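# Stack the black plate onto the white plate

## Task

Set the black plate down on top of the white plate so that no part of it sticks out past the white plate's rim. It must stay there without the robot holding it, so release it and move the tool away at the end.

## Robot and tools

Robot: one arm ending in a vacuum suction cup, with no fingers. The tracked point is the cup point, the centre of the cup's rim when it touches nothing. The cup points along the cup point's own +z axis. About 7 cm behind the rim the tool widens: its body and wrist camera stick out up to about 8 cm sideways, so keep that part clear of plates and the table.

Scene frame: the origin is on the table top below the arm base, +z is up, and +y is to the left when facing along +x. Each result reports end_effector_position (metres) and end_effector_quat_wxyz in this frame. The reported position can be slightly off, more so far from the base. A "Hand target" line gives the pose the controller is currently driving toward. A "pose unreachable" line means the clearance check altered or blocked the command; the mount under the base counts as part of the arm for that check.

Row format (shared by both motion tools): one flat list of 7 numbers, each in [-1, 1], in the order dx, dy, dz, rx, ry, rz, suction. The first six are an offset, not a pose. They are expressed in the cup point's own axes, not the scene frame, and are measured from the cup point's pose at the start of the action. Scale: 1.0 equals 0.6 m for dx, dy, dz and 180 degrees for the rotation. rx, ry, rz form one rotation vector. Because the cup faces its own +z, a positive dz pushes the cup forward along where it points (downward when it faces the table). The seventh number is an absolute suction level: 1 is full vacuum (about 55 kPa below ambient), a fraction asks for that share, and 0.05 or less switches it off. The setting persists until changed.

execute_actions(actions): a list of actions. Each action is a table of up to 15 rows; each row runs for one 1/30 s step. If fewer than 15 rows are given, the last row is repeated to fill the 15 steps. Every row is an offset from the pose at that action's start, not from the previous row. For the first action in a call, the start is the most recent pose reported in this scene. An empty list just returns the current state and images. Per step the commanded pose is clipped to within 70 mm and 16 degrees of the measured pose, so a large offset may need several actions; position wins over orientation when both cannot be met.

move(target, speed, blocking): target is one 7-number row as above, an offset from the pose in the latest result that showed one. The cup point follows a straight path there; the path takes between 0.5 and 10 s and is cut short after 10 s. speed is the path's top speed in m/s, 0.002 to 0.5 (default 0.25); rotation is capped at twice that value in rad/s. The suction value is applied at the start. The path ignores obstacles, and the arm may lag, wander, or overshoot the speed, especially near full extension. Faster moves strike harder, and aiming further beyond a contact presses harder. The result adds a "move:" line: done means resting near target; others include off_target, moving, held, fault. limits=paced means the sent pose was clipped; limits=held means a check blocked some steps, after which the arm may speed up sharply. With blocking=false the result comes after 0.5 s while the arm keeps going; other motion commands are refused until a result shows the move ended, so use wait or stop.

wait(seconds): 0 to 10; the arm keeps its last command and a running move continues; it returns early if that move ends. stop(): brakes a running move; fast motion needs more room to stop. Suction is unaffected.

zoom_image(camera, region): camera is cam_high, cam_low or cam_wrist; region is [x0, y0, x1, y1] in image pixels from the top-left, at most 504 by 504. Image sizes: cam_high and cam_low 672x504, cam_wrist 616x616. Calibration data (K, distortion, T_world_to_cam) lets you map pixels to scene coordinates; fixed cameras may be off by a couple of degrees and millimetres.

finished_scene(scene): ends the current scene (give its number) after the last command has been held; irreversible. Its result reports success and the next task. Replying without any tool call ends everything.

Gripping: turn suction on and press the 29 mm cup rim fully onto a smooth flat part of the black plate, away from its edge, holes or seams, so air cannot leak in. suction_measured shows the vacuum reached; near 0 means no seal. On a tight seal it settles within 0.15 of the command and may dip up to 0.04 as the pump cycles. part_present turns 1 at 0.50 and back to 0 below 0.45. Under vacuum the cup compresses, so the held plate sits up to about 10 mm nearer the tool. Vacuum alone can lift a resting object. If the cup seals to the table it pins the tool; switch suction off to free it.

Releasing: lower the plate until the white plate supports it, set suction to 0, then raise the tool; the cup may still touch until it is 15 mm away. Check in images that the black plate lies entirely within the white plate's rim.

Avoid: knocking anything off the table (fails the task), dropping or sliding the plate, slamming into surfaces, and hard pushes. Contact torque reaching a joint's load limit (46.9 N m for waist, shoulder, upper arm roll, elbow; 29.5 N m for forearm roll, wrist pitch, wrist roll) stops the arm for 10 s and skips the rest of the call. Holding loads heats motors; MOTOR HOT appears from 60 °C and at 75 °C an OVER-TEMPERATURE FAULT lets the arm sag. Joint ranges (rad): waist and both rolls plus wrist roll ±6.283, shoulder ±2.250, elbow ±2.580, wrist pitch ±2.100. Loose objects may occasionally get a brief external push. Quick, smooth, low-effort motion is preferred.

Each tool is called in YAML: its name, and indented under it one key for each argument.

## Session

execute_actions:
  actions: []

Scene clock: 0.00 s.
end_effector_position=(+0.4518, -0.0063, +0.2200) suction_measured=0.01 part_present=0 end_effector_quat_wxyz=(-0.003, +0.002, +1.000, +0.007)
Joint positions: [-0.056  0.432  0.001  1.655  0.     1.055  3.089]
Joint velocities: [-0.    -0.001 -0.    -0.    -0.    -0.001  0.   ]
Motor temperatures (°C, as the motors report them): [30 28 28 28 39 42 37]
Hand target: +0.452, -0.006, +0.220; -0.003, +0.002, +1.000, +0.007

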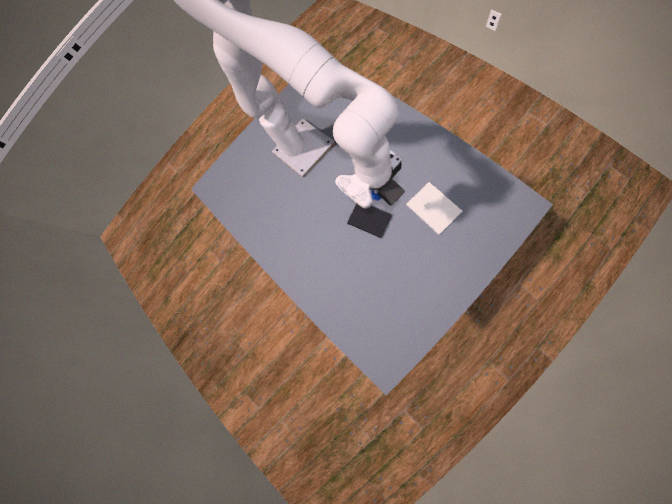

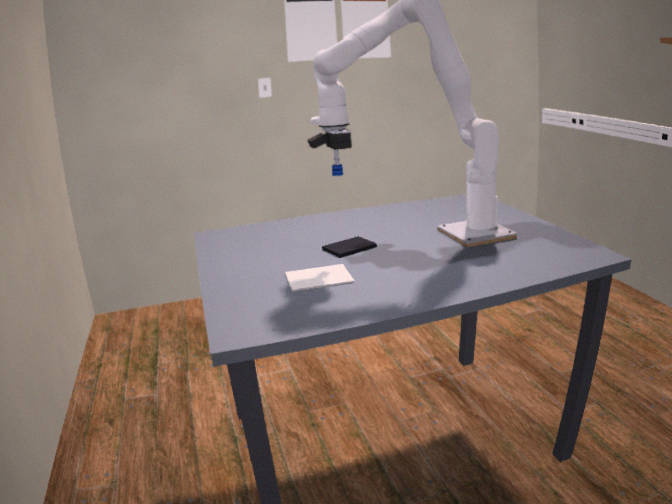

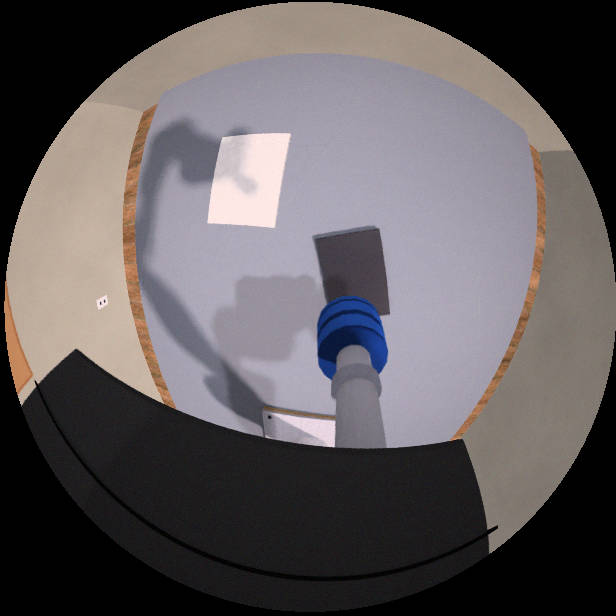

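zoom_image:
  camera: "cam_high"
  region: [330, 160, 480, 260]

zoom_image:
  camera: "cam_low"
  region: [270, 220, 390, 300]

Region (330, 160, 480, 260) of cam_high's 672x504 image, scaled by 3.360, with more detail than that image has.

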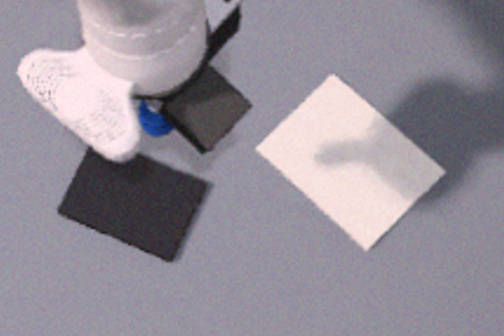

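Region (270, 220, 390, 300) of cam_low's 672x504 image, scaled by 4.200, with more detail than that image has.

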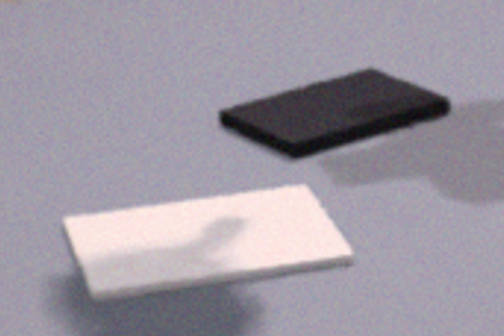

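move:
  target: [0.03,-0.034,0.2,0,0,0,0]

Scene clock: 16.33 s.
end_effector_position=(+0.4331, -0.0248, +0.0999) suction_measured=0.01 part_present=0 end_effector_quat_wxyz=(-0.003, +0.002, +1.000, +0.007)
Joint positions: [-0.01   0.587 -0.001  1.868  0.002  0.685  3.132]
Joint velocities: [ 0.001  0.004  0.    -0.001  0.    -0.002  0.   ]
Motor temperatures (°C, as the motors report them): [30 28 28 28 39 42 37]
Hand target: +0.433, -0.025, +0.100; -0.003, +0.002, +1.000, +0.007
Off the commanded pose: 0.000 m, 0 deg.
move: done
camera_calibration (this result's frames):
cam_wrist: T_world_to_cam=[[0.0811997, -0.988151, -0.130246, -0.0306913], [-0.921779, -0.124158, 0.367298, 0.373366], [-0.379117, 0.0902332, -0.920939, 0.358978], [0, 0, 0, 1]] pos_world=[0.482748, -0.0163629, 0.189462]

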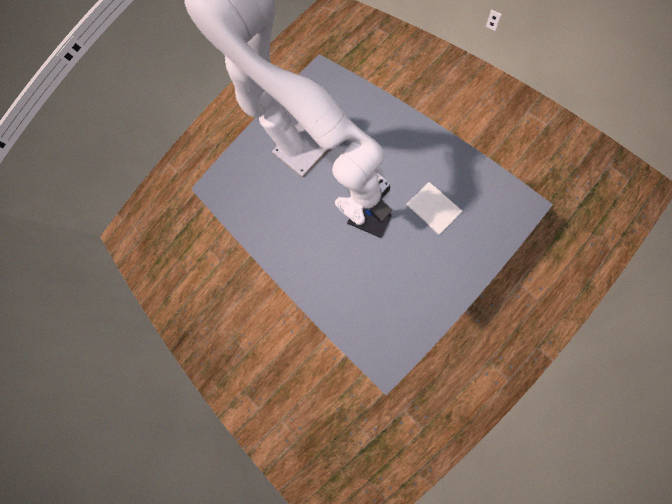

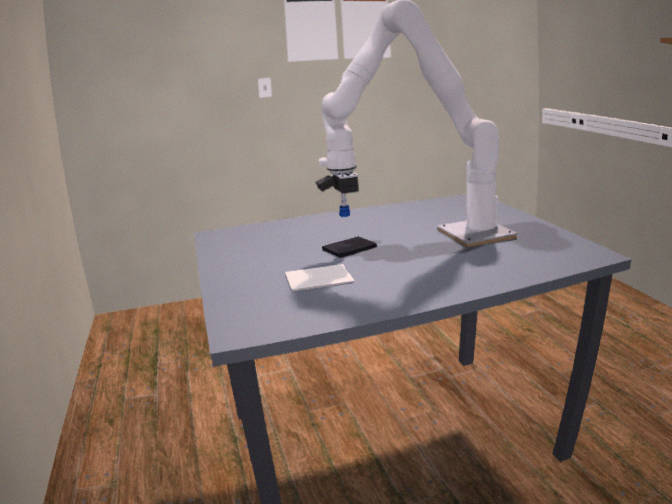

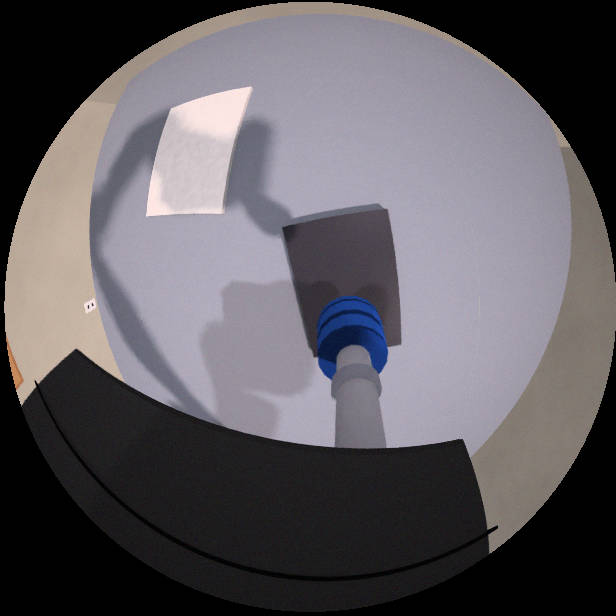

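move:
  target: [0,0,0.125,0,0,0,0]

move:
  target: [0,0,0.027,0,0,0,1]
  speed: 0.03

Scene clock: 19.97 s.
end_effector_position=(+0.4329, -0.0237, +0.0251) suction_measured=0.01 part_present=0 end_effector_quat_wxyz=(-0.003, +0.002, +1.000, +0.007)
Joint positions: [-0.009  0.743 -0.003  1.91   0.005  0.488  3.129]
Joint velocities: [ 0.     0.009  0.    -0.     0.002 -0.002 -0.   ]
Motor temperatures (°C, as the motors report them): [30 28 28 28 39 42 37]
Hand target: +0.433, -0.024, +0.025; -0.003, +0.002, +1.000, +0.007
Off the commanded pose: 0.000 m, 0 deg.
move: done
camera_calibration (this result's frames):
cam_wrist: T_world_to_cam=[[0.081347, -0.988149, -0.130168, -0.0394076], [-0.921962, -0.124219, 0.36682, 0.400841], [-0.378642, 0.09017, -0.92114, 0.289669], [0, 0, 0, 1]] pos_world=[0.482447, -0.015268, 0.11466]

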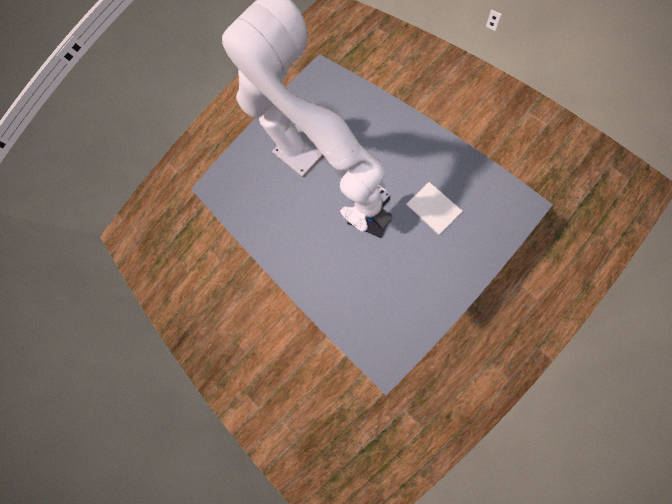

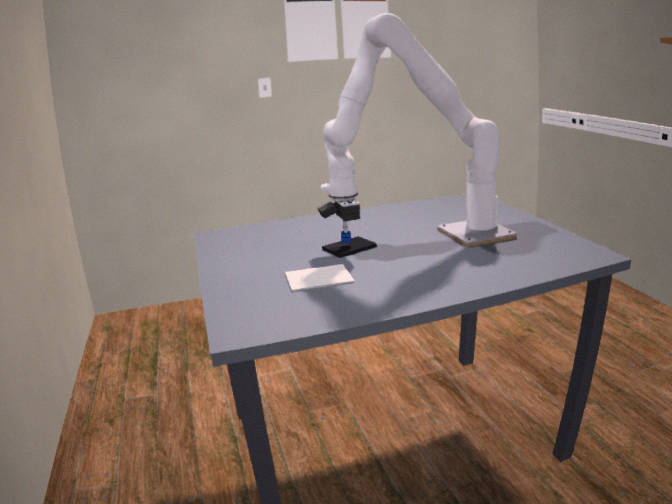

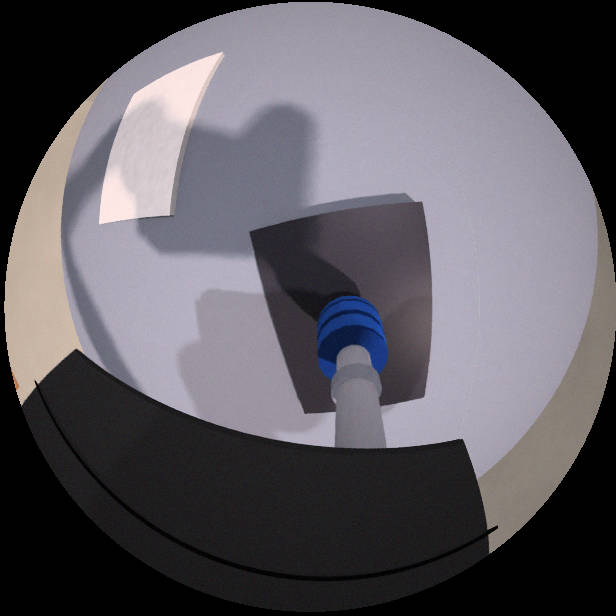

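Scene clock: 20.80 s.
end_effector_position=(+0.4326, -0.0235, +0.0088) suction_measured=0.38 part_present=0 end_effector_quat_wxyz=(-0.003, +0.002, +1.000, +0.007)
Joint positions: [-0.009  0.78  -0.003  1.913  0.006  0.448  3.128]
Joint velocities: [ 0.     0.007 -0.    -0.001  0.    -0.002 -0.   ]
Motor temperatures (°C, as the motors report them): [30 28 28 28 39 42 37]
Hand target: +0.433, -0.023, +0.009; -0.003, +0.002, +1.000, +0.007
Off the commanded pose: 0.000 m, 0 deg.
move: done
camera_calibration (this result's frames):
cam_wrist: T_world_to_cam=[[0.081304, -0.98815, -0.130186, -0.0412653], [-0.921813, -0.124222, 0.367191, 0.406544], [-0.379012, 0.090153, -0.92099, 0.27471], [0, 0, 0, 1]] pos_world=[0.482231, -0.0150404, 0.0983533]

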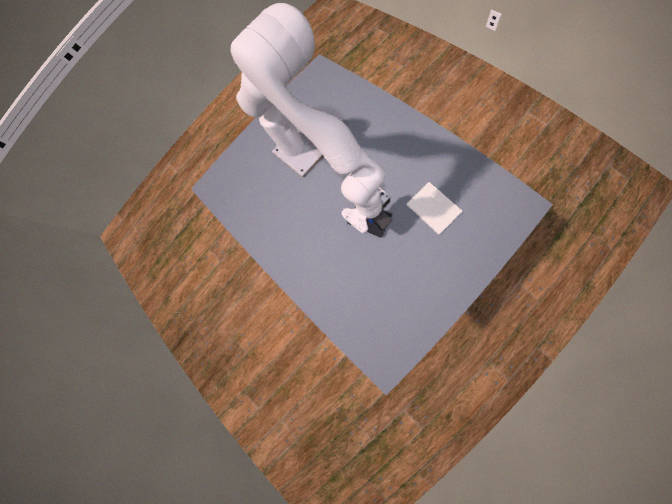

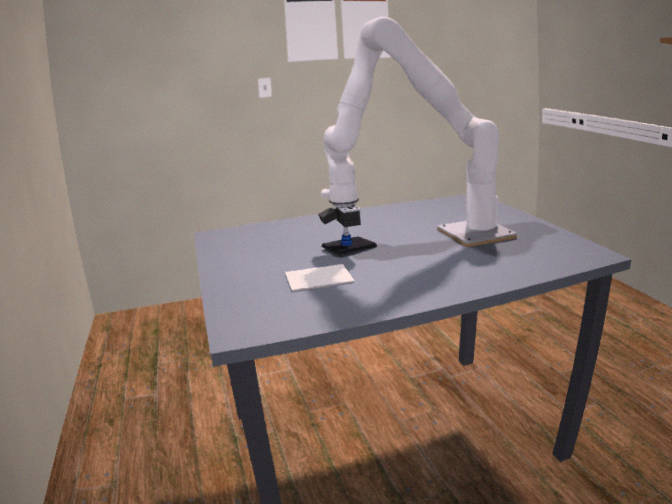

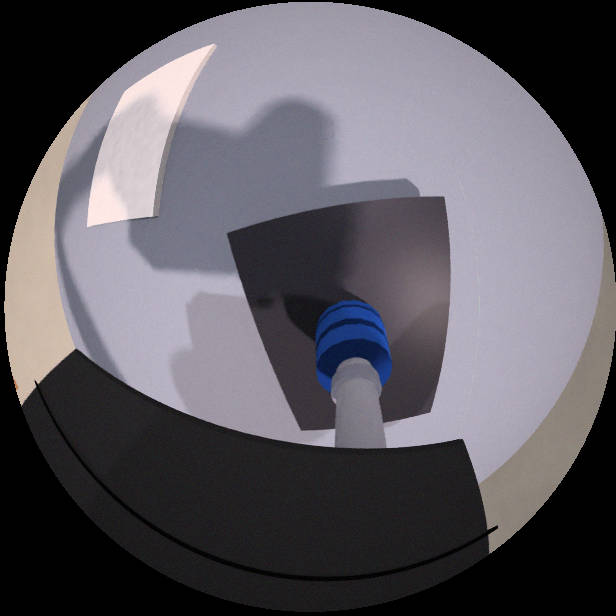

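move:
  target: [0,0,-0.06,0,0,0,1]
  speed: 0.08

Scene clock: 23.07 s.
end_effector_position=(+0.4327, -0.0240, +0.0446) suction_measured=0.99 part_present=1 end_effector_quat_wxyz=(-0.003, +0.002, +1.000, +0.007)
Joint positions: [-0.009  0.7   -0.003  1.903  0.004  0.538  3.13 ]
Joint velocities: [-0.    -0.007  0.    -0.    -0.     0.004 -0.   ]
Motor temperatures (°C, as the motors report them): [30 28 28 28 39 42 37]
Hand target: +0.433, -0.024, +0.045; -0.003, +0.002, +1.000, +0.007
Off the commanded pose: 0.000 m, 0 deg.
move: done
camera_calibration (this result's frames):
cam_wrist: T_world_to_cam=[[0.0812128, -0.988152, -0.130235, -0.0370818], [-0.92168, -0.12419, 0.367536, 0.393339], [-0.379355, 0.0901861, -0.920846, 0.307931], [0, 0, 0, 1]] pos_world=[0.48236, -0.0155649, 0.134161]

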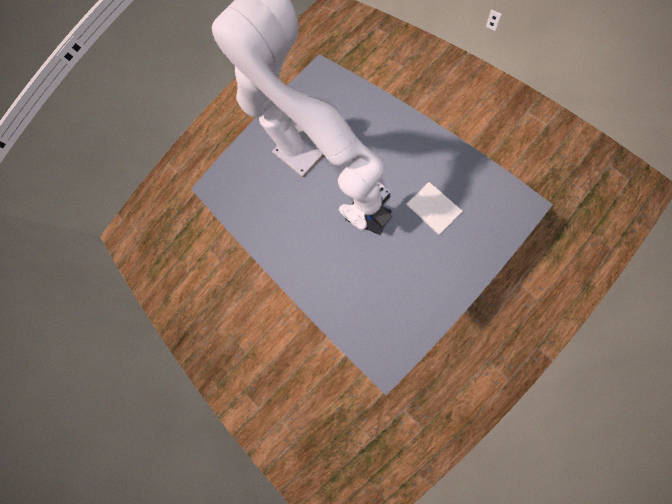

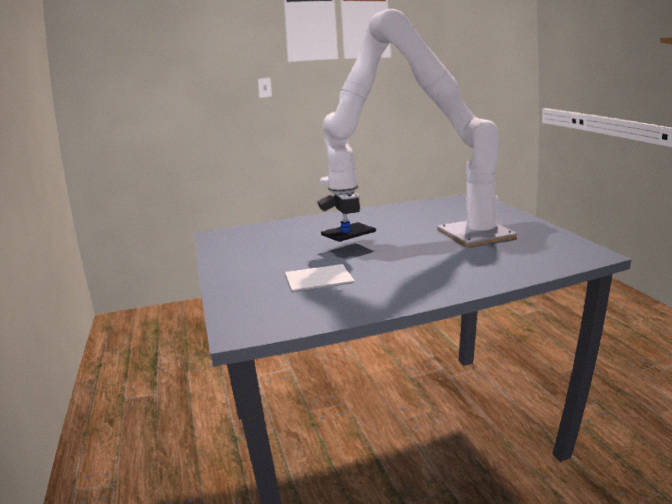

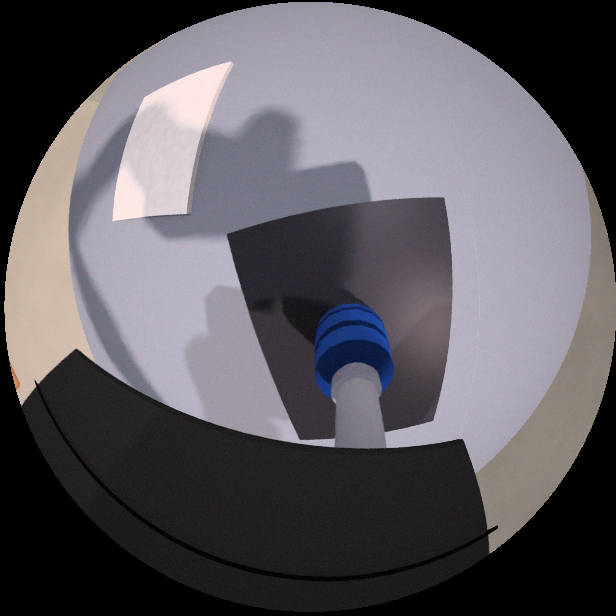

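move:
  target: [-0.227,0.288,0.018,0,0,0.117,1]

Scene clock: 25.50 s.
end_effector_position=(+0.5701, +0.1481, +0.0362) suction_measured=0.99 part_present=1 end_effector_quat_wxyz=(-0.004, +0.185, +0.983, +0.007)
Joint positions: [-0.363  0.964  0.113  1.3   -0.12   0.882  2.555]
Joint velocities: [-0.004  0.013 -0.    -0.01   0.001  0.01  -0.003]
Motor temperatures (°C, as the motors report them): [30 28 28 28 39 42 37]
Hand target: +0.570, +0.148, +0.036; -0.004, +0.185, +0.983, +0.006
Off the commanded pose: 0.001 m, 0 deg.
move: done
camera_calibration (this result's frames):
cam_wrist: T_world_to_cam=[[-0.279911, -0.951395, -0.128444, 0.321058], [-0.903157, 0.215598, 0.371247, 0.483375], [-0.32551, 0.219921, -0.919608, 0.286853], [0, 0, 0, 1]] pos_world=[0.619805, 0.138153, 0.125579]

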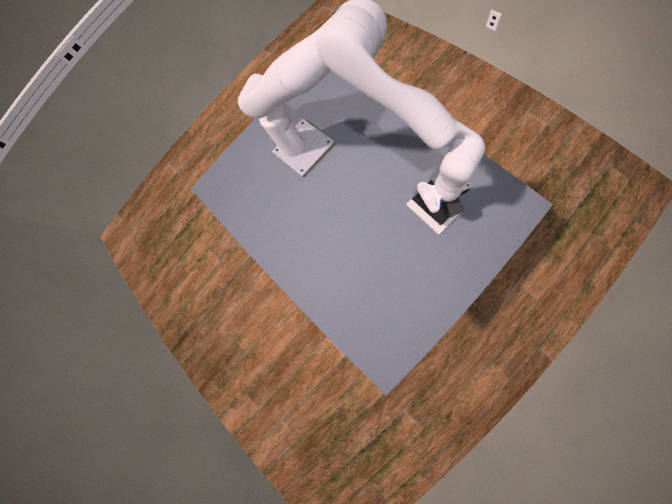

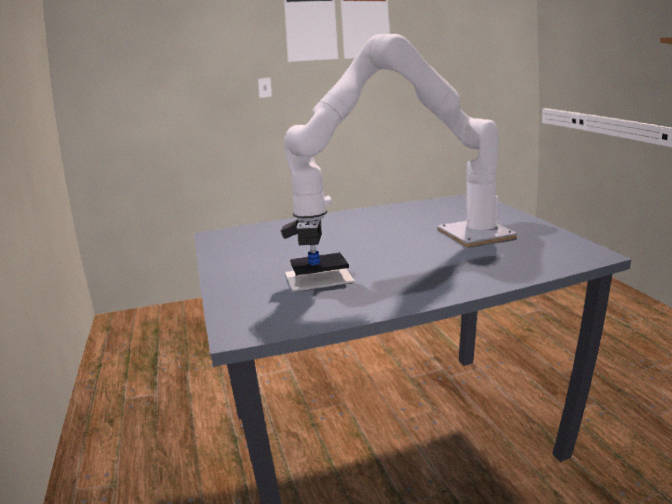

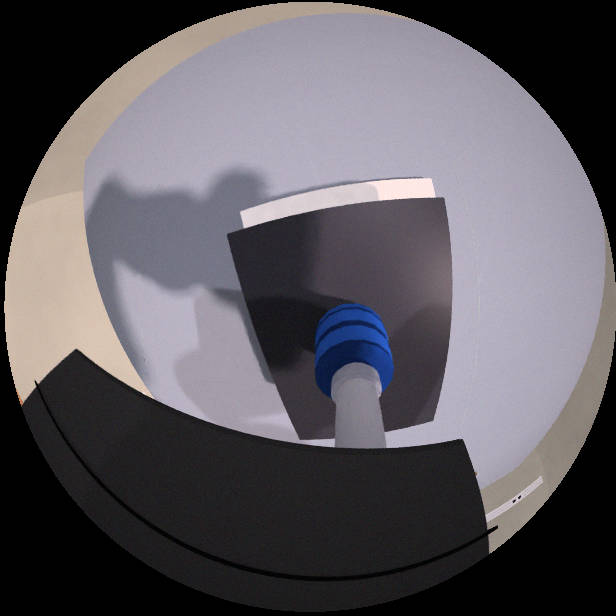

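move:
  target: [0,0,0.035,0,0,0,1]
  speed: 0.04

zoom_image:
  camera: "cam_low"
  region: [270, 230, 390, 310]

Scene clock: 28.47 s.
end_effector_position=(+0.5700, +0.1484, +0.0154) suction_measured=0.99 part_present=1 end_effector_quat_wxyz=(-0.004, +0.185, +0.983, +0.007)
Joint positions: [-0.361  0.997  0.109  1.305 -0.122  0.844  2.557]
Joint velocities: [-0.     0.002  0.     0.    -0.     0.    -0.   ]
Motor temperatures (°C, as the motors report them): [30 28 28 28 39 42 37]
Hand target: +0.570, +0.148, +0.015; -0.004, +0.185, +0.983, +0.007
Off the commanded pose: 0.000 m, 0 deg.
move: done
camera_calibration (this result's frames):
cam_wrist: T_world_to_cam=[[-0.279847, -0.951398, -0.128558, 0.318669], [-0.90323, 0.215533, 0.371108, 0.491042], [-0.325363, 0.219971, -0.919648, 0.26751], [0, 0, 0, 1]] pos_world=[0.61974, 0.138501, 0.104753]

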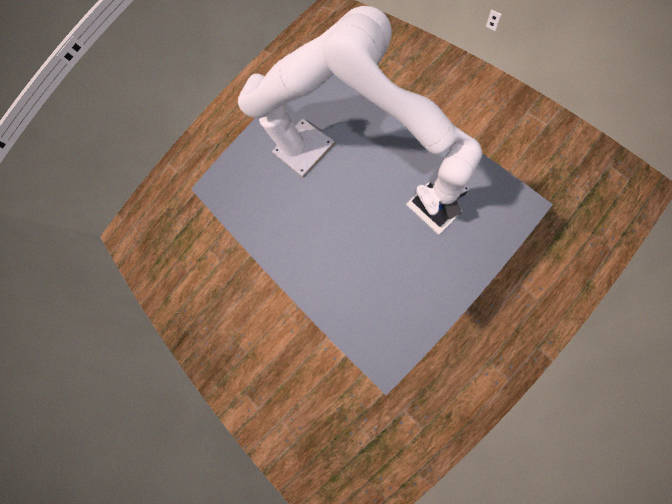

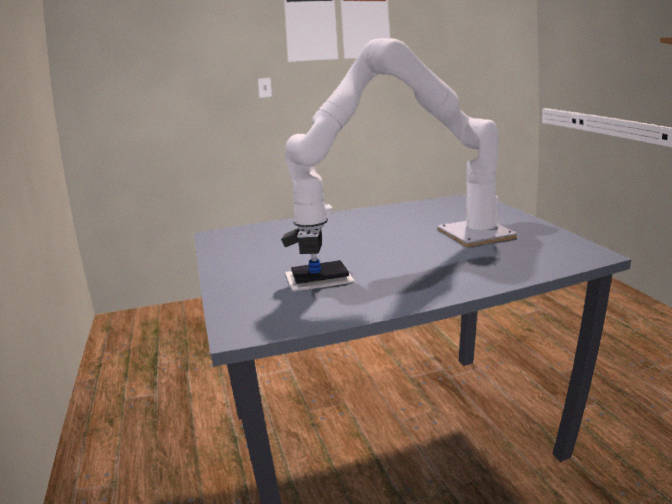

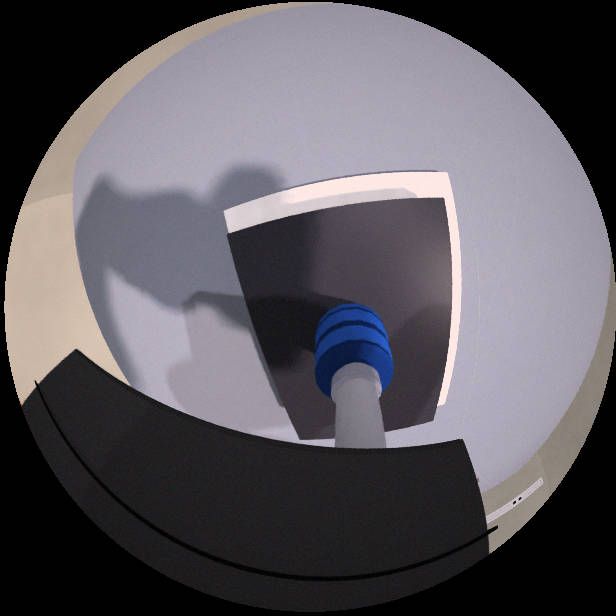

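Region (270, 230, 390, 310) of cam_low's 672x504 image, scaled by 4.200, with more detail than that image has.

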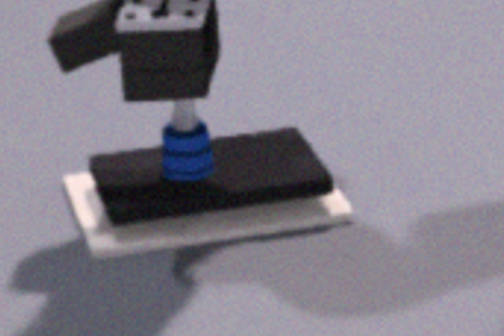

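move:
  target: [-0.005,-0.002,0.011,0,0,0,1]
  speed: 0.02

zoom_image:
  camera: "cam_low"
  region: [270, 230, 390, 310]

Scene clock: 34.03 s.
end_effector_position=(+0.5723, +0.1464, +0.0089) suction_measured=0.99 part_present=1 end_effector_quat_wxyz=(-0.004, +0.185, +0.983, +0.007)
Joint positions: [-0.356  1.011  0.108  1.298 -0.123  0.837  2.562]
Joint velocities: [ 0.001  0.001  0.001 -0.001 -0.    -0.001  0.   ]
Motor temperatures (°C, as the motors report them): [30 28 28 28 39 42 37]
Hand target: +0.572, +0.146, +0.009; -0.004, +0.185, +0.983, +0.007
Off the commanded pose: 0.000 m, 0 deg.
move: done
camera_calibration (this result's frames):
cam_wrist: T_world_to_cam=[[-0.279773, -0.951411, -0.128626, 0.316485], [-0.903293, 0.215467, 0.370993, 0.496045], [-0.325252, 0.219981, -0.919684, 0.262676], [0, 0, 0, 1]] pos_world=[0.622054, 0.136442, 0.0982577]

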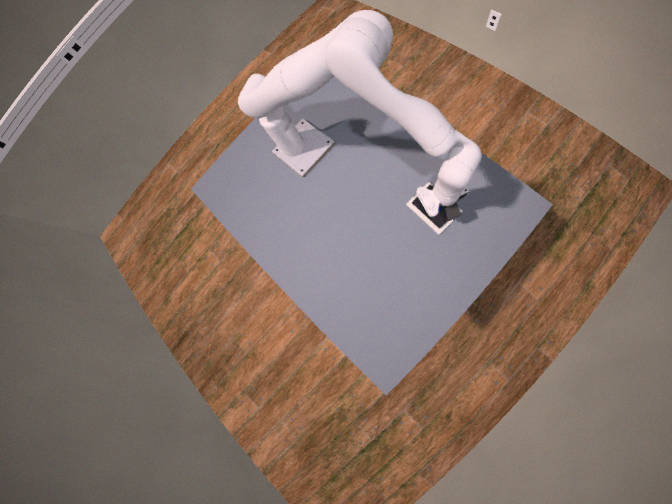

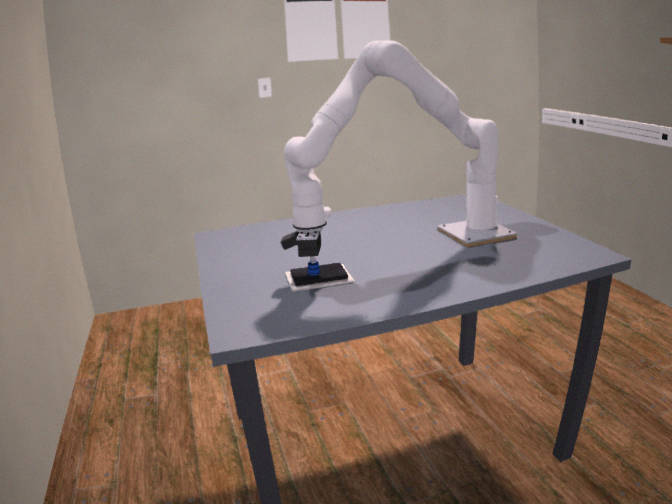

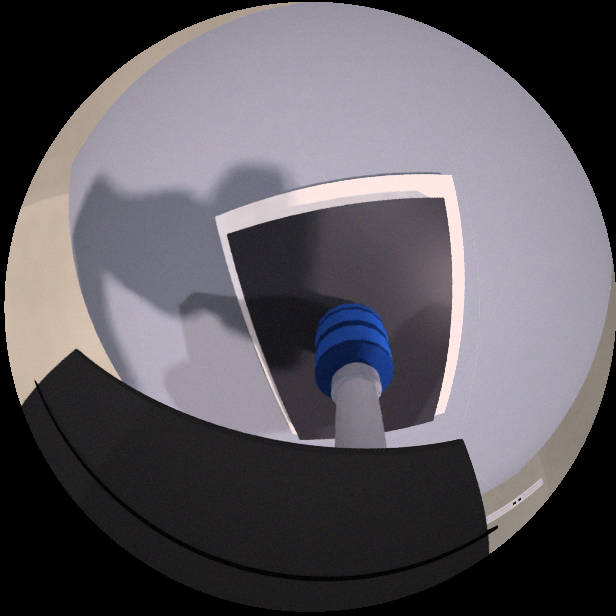

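Region (270, 230, 390, 310) of cam_low's 672x504 image, scaled by 4.200, with more detail than that image has.

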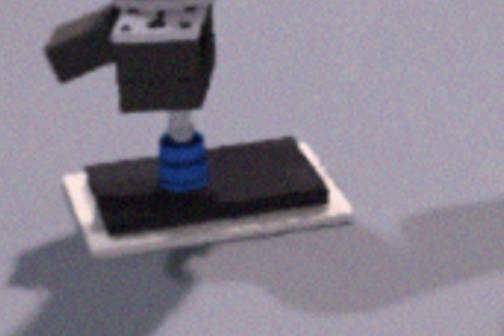

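execute_actions:
  actions:
    - [[0,0,0.005,0,0,0,1]]
    - [[0,0,0,0,0,0,0]]

move:
  target: [0,0,-0.15,0,0,0,0]

Scene clock: 36.47 s.
end_effector_position=(+0.5743, +0.1469, +0.0093) suction_measured=0.01 part_present=0 end_effector_quat_wxyz=(-0.001, +0.185, +0.983, +0.008)
Joint positions: [-0.355  1.011  0.108  1.297 -0.123  0.832  2.562]
Joint velocities: [-0.    -0.001  0.001 -0.001  0.002  0.001 -0.   ]
Motor temperatures (°C, as the motors report them): [30 29 28 28 39 42 37]
Hand target: +0.573, +0.147, +0.007; -0.003, +0.185, +0.983, +0.007
Off the commanded pose: 0.003 m, 0 deg.
camera_calibration (this result's frames):
cam_wrist: T_world_to_cam=[[-0.279023, -0.951188, -0.131863, 0.317204], [-0.905403, 0.214827, 0.36619, 0.498895], [-0.319988, 0.221564, -0.92115, 0.260377], [0, 0, 0, 1]] pos_world=[0.623525, 0.136854, 0.0989833]

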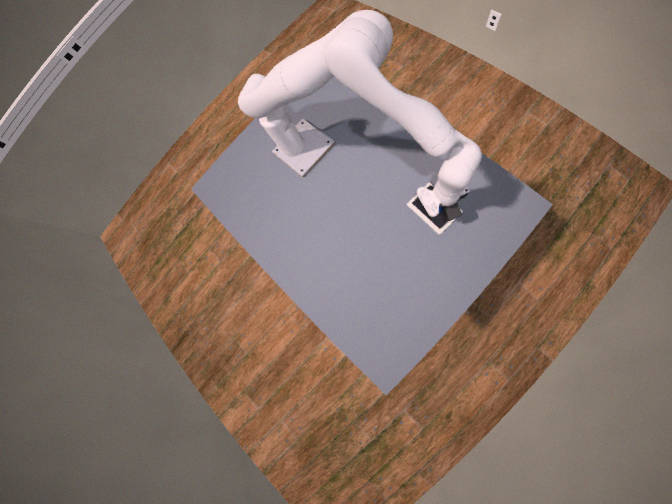

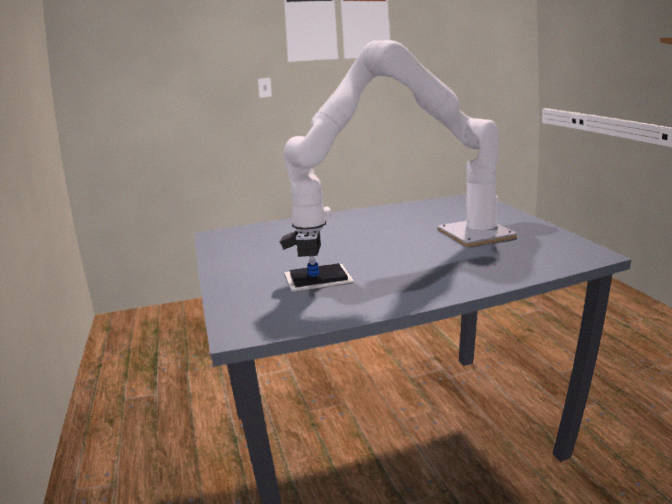

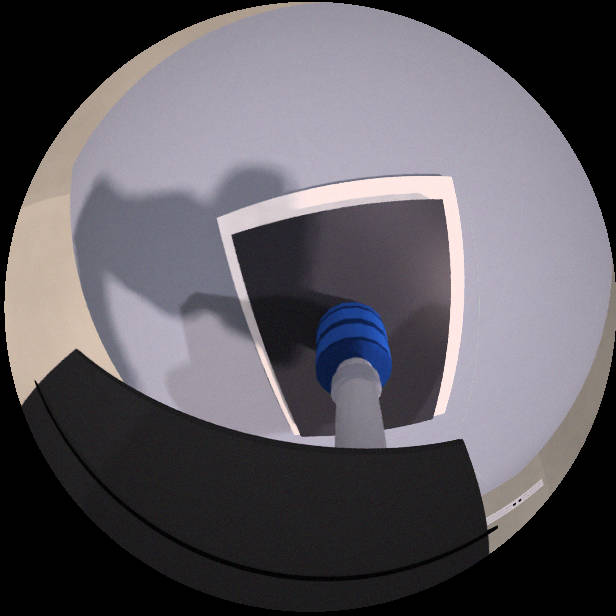

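Scene clock: 37.37 s.
end_effector_position=(+0.5741, +0.1454, +0.0992) suction_measured=0.01 part_present=0 end_effector_quat_wxyz=(-0.001, +0.185, +0.983, +0.008)
Joint positions: [-0.363  0.875  0.123  1.258 -0.112  1.007  2.553]
Joint velocities: [-0.    -0.003  0.001 -0.     0.     0.001 -0.001]
Motor temperatures (°C, as the motors report them): [30 29 28 28 39 42 37]
Hand target: +0.574, +0.145, +0.099; -0.001, +0.185, +0.983, +0.008
Off the commanded pose: 0.000 m, 0 deg.
move: done
camera_calibration (this result's frames):
cam_wrist: T_world_to_cam=[[-0.279163, -0.951169, -0.131705, 0.327562], [-0.905301, 0.214973, 0.366356, 0.466055], [-0.320153, 0.221505, -0.921107, 0.343551], [0, 0, 0, 1]] pos_world=[0.623352, 0.135279, 0.188847]

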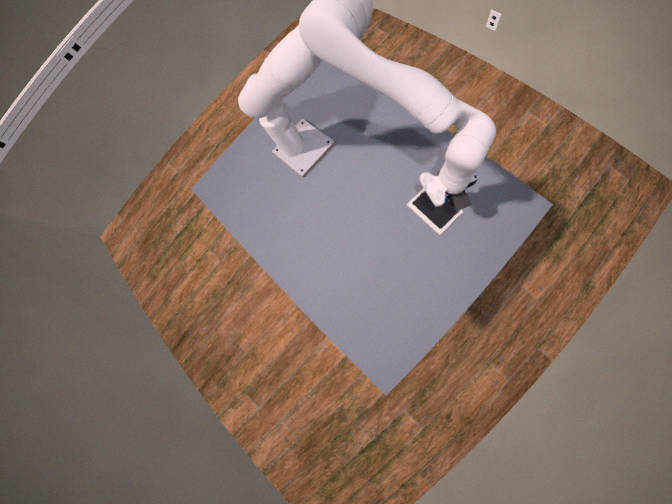

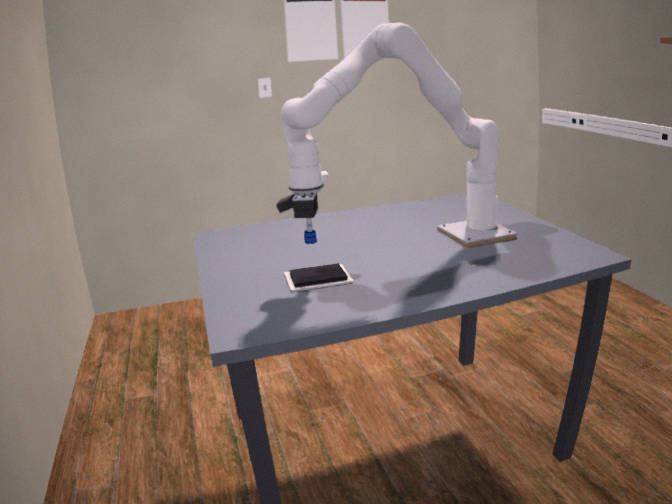

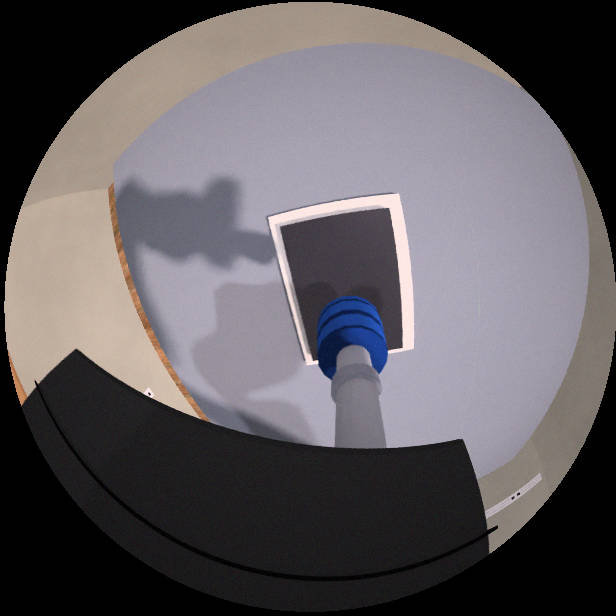

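finished_scene:
  scene: 1

The scene is finished: the task was done.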